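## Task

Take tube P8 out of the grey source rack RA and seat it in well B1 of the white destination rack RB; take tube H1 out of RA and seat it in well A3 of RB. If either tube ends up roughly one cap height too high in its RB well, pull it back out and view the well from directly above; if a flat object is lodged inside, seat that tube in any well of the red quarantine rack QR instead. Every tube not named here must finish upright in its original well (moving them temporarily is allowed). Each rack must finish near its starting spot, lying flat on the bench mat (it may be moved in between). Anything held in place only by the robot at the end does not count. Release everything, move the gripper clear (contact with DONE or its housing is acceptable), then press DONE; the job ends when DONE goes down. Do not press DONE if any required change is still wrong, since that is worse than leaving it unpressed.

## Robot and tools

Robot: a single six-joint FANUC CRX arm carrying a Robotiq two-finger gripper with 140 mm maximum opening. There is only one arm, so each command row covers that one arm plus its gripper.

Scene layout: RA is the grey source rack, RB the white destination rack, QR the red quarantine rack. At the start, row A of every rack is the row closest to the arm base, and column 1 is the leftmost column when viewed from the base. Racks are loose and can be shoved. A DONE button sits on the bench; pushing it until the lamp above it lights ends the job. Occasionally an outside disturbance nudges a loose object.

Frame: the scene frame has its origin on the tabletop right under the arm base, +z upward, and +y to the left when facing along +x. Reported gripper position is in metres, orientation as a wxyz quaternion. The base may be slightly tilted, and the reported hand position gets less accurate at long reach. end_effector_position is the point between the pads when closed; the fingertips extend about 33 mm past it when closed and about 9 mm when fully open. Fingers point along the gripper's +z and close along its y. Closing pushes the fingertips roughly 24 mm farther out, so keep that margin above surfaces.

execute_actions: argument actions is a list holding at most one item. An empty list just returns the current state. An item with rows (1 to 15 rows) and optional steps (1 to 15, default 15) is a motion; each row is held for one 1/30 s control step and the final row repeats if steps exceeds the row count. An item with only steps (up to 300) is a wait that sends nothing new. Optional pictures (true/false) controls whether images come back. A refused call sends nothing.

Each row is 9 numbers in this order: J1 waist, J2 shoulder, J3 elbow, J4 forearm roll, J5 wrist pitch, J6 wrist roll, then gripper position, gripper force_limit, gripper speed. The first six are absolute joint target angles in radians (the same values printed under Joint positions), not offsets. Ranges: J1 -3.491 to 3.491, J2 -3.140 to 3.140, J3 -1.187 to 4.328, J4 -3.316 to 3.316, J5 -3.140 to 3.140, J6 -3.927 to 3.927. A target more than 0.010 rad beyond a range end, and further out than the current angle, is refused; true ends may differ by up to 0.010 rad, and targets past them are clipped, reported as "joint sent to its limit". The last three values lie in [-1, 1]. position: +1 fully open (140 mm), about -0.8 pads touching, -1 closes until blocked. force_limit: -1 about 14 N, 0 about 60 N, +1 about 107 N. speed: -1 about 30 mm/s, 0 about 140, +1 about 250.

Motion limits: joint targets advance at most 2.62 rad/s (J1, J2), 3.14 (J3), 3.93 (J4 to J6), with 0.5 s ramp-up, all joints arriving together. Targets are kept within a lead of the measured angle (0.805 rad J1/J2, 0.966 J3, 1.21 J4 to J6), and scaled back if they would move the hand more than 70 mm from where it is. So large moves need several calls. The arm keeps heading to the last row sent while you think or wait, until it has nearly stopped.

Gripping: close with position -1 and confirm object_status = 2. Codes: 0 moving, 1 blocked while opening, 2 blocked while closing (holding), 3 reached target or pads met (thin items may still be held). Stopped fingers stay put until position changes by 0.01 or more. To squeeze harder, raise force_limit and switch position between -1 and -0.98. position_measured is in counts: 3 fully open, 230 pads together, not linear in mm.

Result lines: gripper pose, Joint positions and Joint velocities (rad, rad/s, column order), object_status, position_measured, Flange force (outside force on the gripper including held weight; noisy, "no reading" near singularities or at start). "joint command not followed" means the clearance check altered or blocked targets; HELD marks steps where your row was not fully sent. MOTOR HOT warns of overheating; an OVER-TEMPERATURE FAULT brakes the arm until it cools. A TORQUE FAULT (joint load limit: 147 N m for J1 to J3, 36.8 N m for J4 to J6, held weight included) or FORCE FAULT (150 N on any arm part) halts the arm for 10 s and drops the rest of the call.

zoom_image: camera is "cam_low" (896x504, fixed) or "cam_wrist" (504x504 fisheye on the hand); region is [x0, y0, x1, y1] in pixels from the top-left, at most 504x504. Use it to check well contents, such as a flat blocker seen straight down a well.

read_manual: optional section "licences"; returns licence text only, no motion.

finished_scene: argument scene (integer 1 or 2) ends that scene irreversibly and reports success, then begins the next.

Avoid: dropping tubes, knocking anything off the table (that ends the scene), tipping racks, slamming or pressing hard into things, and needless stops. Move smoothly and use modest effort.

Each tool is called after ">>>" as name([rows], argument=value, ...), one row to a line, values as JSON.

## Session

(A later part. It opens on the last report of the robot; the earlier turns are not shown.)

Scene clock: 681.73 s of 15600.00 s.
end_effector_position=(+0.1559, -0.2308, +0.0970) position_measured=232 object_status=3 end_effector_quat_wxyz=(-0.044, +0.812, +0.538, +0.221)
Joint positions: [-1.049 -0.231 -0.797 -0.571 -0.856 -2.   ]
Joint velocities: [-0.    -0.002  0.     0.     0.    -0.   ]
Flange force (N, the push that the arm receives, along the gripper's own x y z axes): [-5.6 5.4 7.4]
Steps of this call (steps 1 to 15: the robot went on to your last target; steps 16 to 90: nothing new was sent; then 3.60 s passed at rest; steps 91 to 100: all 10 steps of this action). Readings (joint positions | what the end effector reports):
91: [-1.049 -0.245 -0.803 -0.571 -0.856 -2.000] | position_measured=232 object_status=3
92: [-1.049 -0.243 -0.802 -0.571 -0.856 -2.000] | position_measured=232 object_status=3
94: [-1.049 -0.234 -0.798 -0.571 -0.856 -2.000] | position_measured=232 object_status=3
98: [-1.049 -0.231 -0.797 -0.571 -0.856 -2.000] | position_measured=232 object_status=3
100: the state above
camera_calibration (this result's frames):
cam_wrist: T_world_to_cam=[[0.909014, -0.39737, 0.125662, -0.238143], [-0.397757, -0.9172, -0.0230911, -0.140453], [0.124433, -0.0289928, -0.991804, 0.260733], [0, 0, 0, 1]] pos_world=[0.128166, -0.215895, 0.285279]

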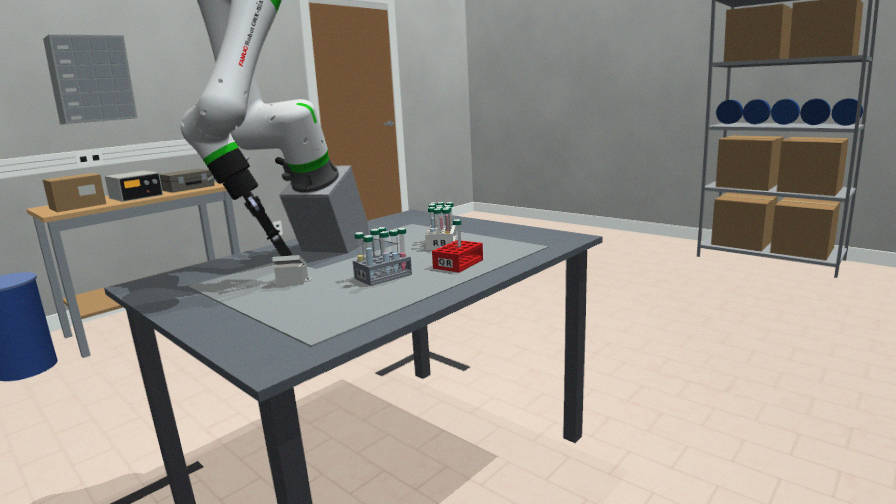

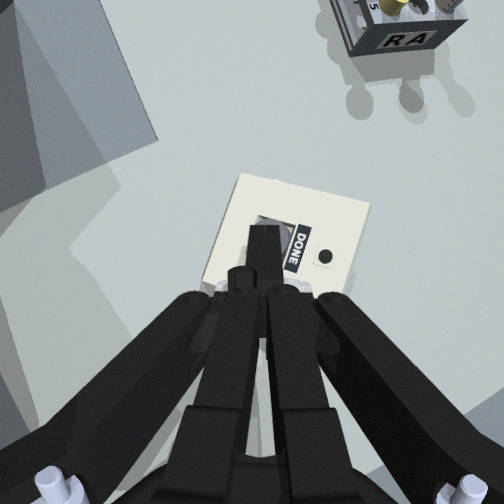

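>>> execute_actions([
  {"rows":[[-1.049,-0.217,-0.791,-0.5715,-0.856,-2.0,-1,-0.5,0]],"steps":10},
], pictures=false)

>>> execute_actions([
  {"rows":[[-1.049,-0.203,-0.785,-0.5715,-0.856,-2.0,-1,-0.5,0]],"steps":10},
])

>>> zoom_image(camera="cam_wrist", region=[200,170,380,310])

Scene clock: 690.57 s of 15600.00 s.
end_effector_position=(+0.1559, -0.2307, +0.0950) position_measured=232 object_status=3 end_effector_quat_wxyz=(-0.048, +0.813, +0.537, +0.222)
Joint positions: [-1.049 -0.217 -0.791 -0.571 -0.856 -2.   ]
Joint velocities: [ 0.001  0.004  0.001 -0.001  0.     0.   ]
Flange force (N, the push that the arm receives, along the gripper's own x y z axes): [21.5 1.7 -49.1]
Steps of this call (steps 1 to 15: the robot went on to your last target; steps 16 to 90: nothing new was sent; then 5.50 s passed at rest; steps 91 to 100: all 10 steps of this action). Readings (joint positions | what the end effector reports):
91: [-1.049 -0.231 -0.797 -0.571 -0.856 -2.000] | position_measured=232 object_status=3
92: [-1.049 -0.229 -0.796 -0.571 -0.856 -2.000] | position_measured=232 object_status=3
94: [-1.049 -0.220 -0.792 -0.571 -0.856 -2.000] | position_measured=232 object_status=3
98: [-1.049 -0.217 -0.791 -0.571 -0.856 -2.000] | position_measured=232 object_status=3
100: the state above

Scene clock: 700.83 s of 15600.00 s.
end_effector_position=(+0.1551, -0.2278, +0.0941) position_measured=232 object_status=3 end_effector_quat_wxyz=(-0.055, +0.811, +0.537, +0.224)
Joint positions: [-1.049 -0.204 -0.785 -0.57  -0.865 -2.   ]
Joint velocities: [ 0.001  0.001  0.    -0.001 -0.    -0.   ]
Flange force (N, the push that the arm receives, along the gripper's own x y z axes): [3.5 -2.4 -23.0]
FORCE FAULT: contact force on the arm reached its limit, and the arm stopped for 10 seconds. The contact can be on any part of the arm, not only on its tool. The arm's remaining commands of this call were not run. The arm holds still and accepts commands again. Move the arm away from the contact; if what it grips holds it there, let go first. Pushing or pulling that hard again can fault the arm again.
The stop began at step 8 of this call (marked STOPPED below). From that step on the arm followed nothing that you had sent. 3 steps, steps kept back included, did not run and will not run. Nothing is kept back now, and the robot has no last target.
Steps of this call (steps 1 to 7: the first 7 steps of this action; steps 8 to 308: the stop). Readings (joint positions | what the end effector reports):
1: [-1.049 -0.217 -0.791 -0.571 -0.856 -2.000] | position_measured=232 object_status=3
2: [-1.049 -0.215 -0.790 -0.571 -0.856 -2.000] | position_measured=232 object_status=3
4: [-1.049 -0.206 -0.786 -0.571 -0.857 -2.000] | position_measured=232 object_status=3
8: [-1.049 -0.204 -0.785 -0.570 -0.862 -2.000] | position_measured=232 object_status=3 STOPPED
308: the state above
camera_calibration (this result's frames):
cam_wrist: T_world_to_cam=[[0.911744, -0.3957, 0.110207, -0.234517], [-0.39369, -0.918356, -0.0403693, -0.13735], [0.117183, -0.00658086, -0.993089, 0.264397], [0, 0, 0, 1]] pos_world=[0.128763, -0.217195, 0.28287]

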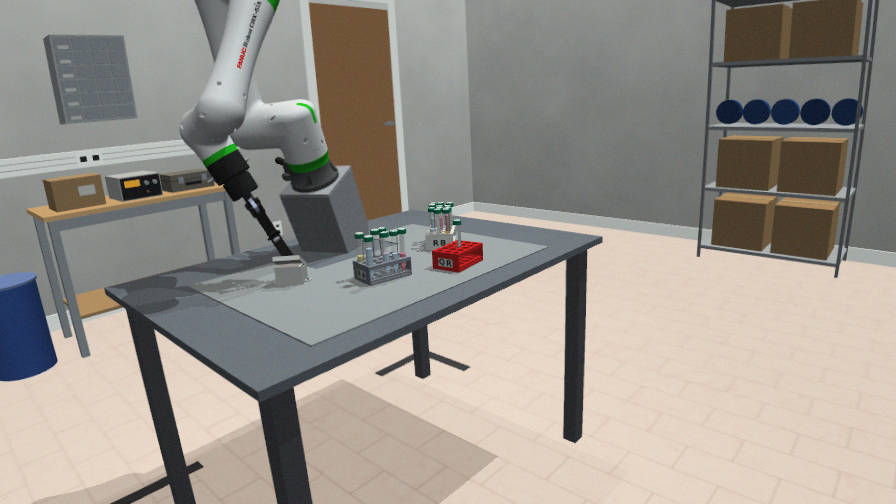

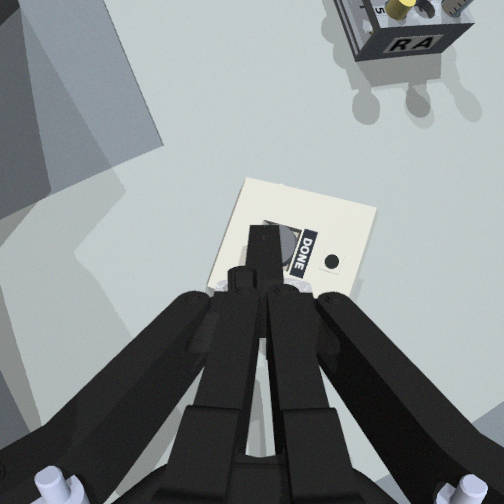

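Region (200, 170, 380, 310) of cam_wrist's 504x504 image, scaled by 2.800, with more detail than that image has.

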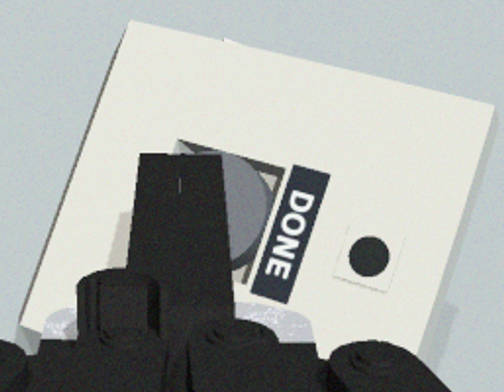

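>>> execute_actions([
  {"rows":[[-1.049,-0.245,-0.803,-0.5715,-0.856,-2.0,-1,-0.5,0]],"steps":10},
], pictures=false)

>>> execute_actions([
  {"rows":[[-1.005,-0.245,-0.803,-0.5715,-0.856,-2.0,-1,-0.5,0]],"steps":12},
], pictures=false)

>>> execute_actions([
  {"rows":[[-1.005,-0.222,-0.7935,-0.5715,-0.856,-2.0,-1,-0.5,0]],"steps":12},
])

Scene clock: 724.80 s of 15600.00 s.
end_effector_position=(+0.1559, -0.2308, +0.0990) position_measured=232 object_status=3 end_effector_quat_wxyz=(-0.040, +0.812, +0.539, +0.221)
Joint positions: [-1.049 -0.245 -0.803 -0.571 -0.856 -2.   ]
Joint velocities: [ 0.001 -0.002 -0.002 -0.    -0.    -0.   ]
Flange force (N, the push that the arm receives, along the gripper's own x y z axes): [0.8 5.4 4.7]
Steps of this call (steps 1 to 90: nothing new was sent; then 20.63 s passed at rest; steps 91 to 100: all 10 steps of this action). Readings (joint positions | what the end effector reports):
91: [-1.049 -0.204 -0.785 -0.570 -0.865 -2.000] | position_measured=232 object_status=3
92: [-1.049 -0.207 -0.786 -0.570 -0.865 -2.000] | position_measured=232 object_status=3
94: [-1.049 -0.226 -0.795 -0.570 -0.860 -2.000] | position_measured=232 object_status=3
98: [-1.049 -0.244 -0.803 -0.571 -0.856 -2.000] | position_measured=232 object_status=3
100: the state above

Scene clock: 725.20 s of 15600.00 s.
end_effector_position=(+0.1671, -0.2233, +0.0999) position_measured=232 object_status=3 end_effector_quat_wxyz=(-0.043, +0.799, +0.554, +0.228)
Joint positions: [-1.005 -0.245 -0.803 -0.572 -0.856 -2.   ]
Joint velocities: [-0.001 -0.001 -0.001 -0.001 -0.     0.   ]
Flange force (N, the push that the arm receives, along the gripper's own x y z axes): [-1.1 5.3 4.7]
Steps of this call (steps 1 to 12: all 12 steps of this action). Readings (joint positions | what the end effector reports):
1: [-1.049 -0.245 -0.803 -0.571 -0.856 -2.000] | position_measured=232 object_status=3
2: [-1.047 -0.245 -0.803 -0.571 -0.856 -2.000] | position_measured=232 object_status=3
4: [-1.028 -0.245 -0.803 -0.571 -0.856 -2.000] | position_measured=232 object_status=3
8: [-1.006 -0.245 -0.803 -0.572 -0.856 -2.000] | position_measured=232 object_status=3
12: the state above

Scene clock: 725.40 s of 15600.00 s.
end_effector_position=(+0.1671, -0.2230, +0.0965) position_measured=232 object_status=3 end_effector_quat_wxyz=(-0.050, +0.800, +0.553, +0.229)
Joint positions: [-1.005 -0.222 -0.794 -0.572 -0.856 -2.   ]
Joint velocities: [-0.  0.  0. -0. -0. -0.]
Flange force (N, the push that the arm receives, along the gripper's own x y z axes): no reading
The task's run ended inside this call: 6 steps that you had sent did not run.
Steps of this call (steps 1 to 6: the first 6 steps of this action). Readings (joint positions | what the end effector reports):
1: [-1.005 -0.245 -0.803 -0.572 -0.856 -2.000] | position_measured=232 object_status=3
2: [-1.005 -0.243 -0.802 -0.572 -0.856 -2.000] | position_measured=232 object_status=3
4: [-1.005 -0.229 -0.796 -0.572 -0.856 -2.000] | position_measured=232 object_status=3
6: [-1.005 -0.223 -0.794 -0.572 -0.856 -2.000] | position_measured=232 object_status=3
camera_calibration (this result's frames):
cam_wrist: T_world_to_cam=[[0.922876, -0.361532, 0.132646, -0.240168], [-0.359631, -0.932285, -0.0388703, -0.137064], [0.137717, -0.0118312, -0.990401, 0.260514], [0, 0, 0, 1]] pos_world=[0.136476, -0.211529, 0.284543]
The task's run has ended: the event that ends the task has happened. This ends this scene only. If you have not yet called finished_scene for this scene, call it to go on to the next scene.

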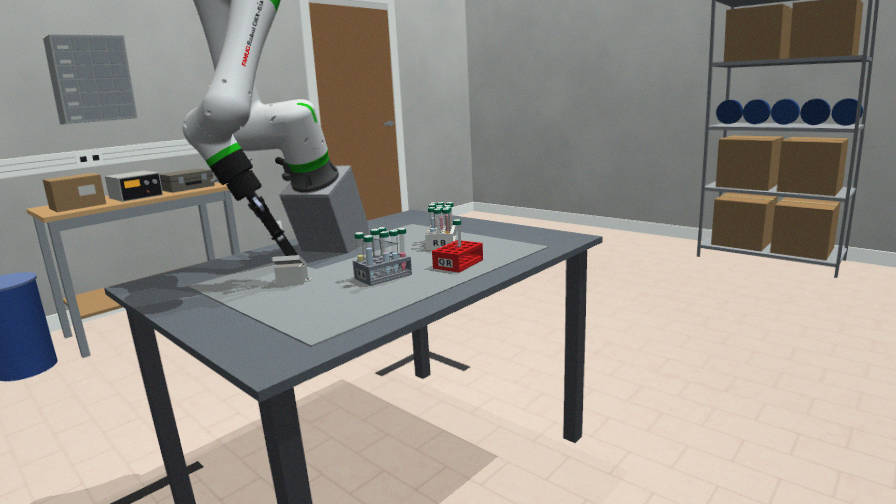

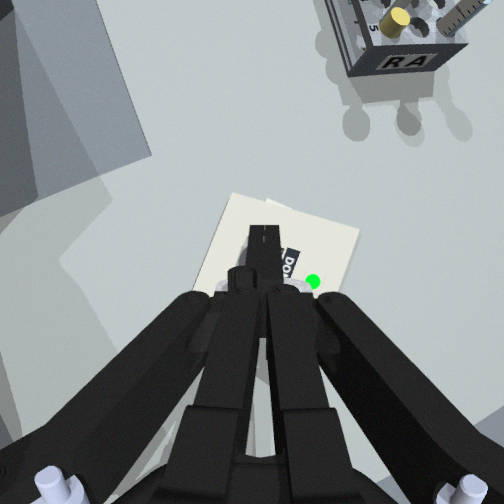

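>>> finished_scene(scene=1)

The scene is finished: the task was done.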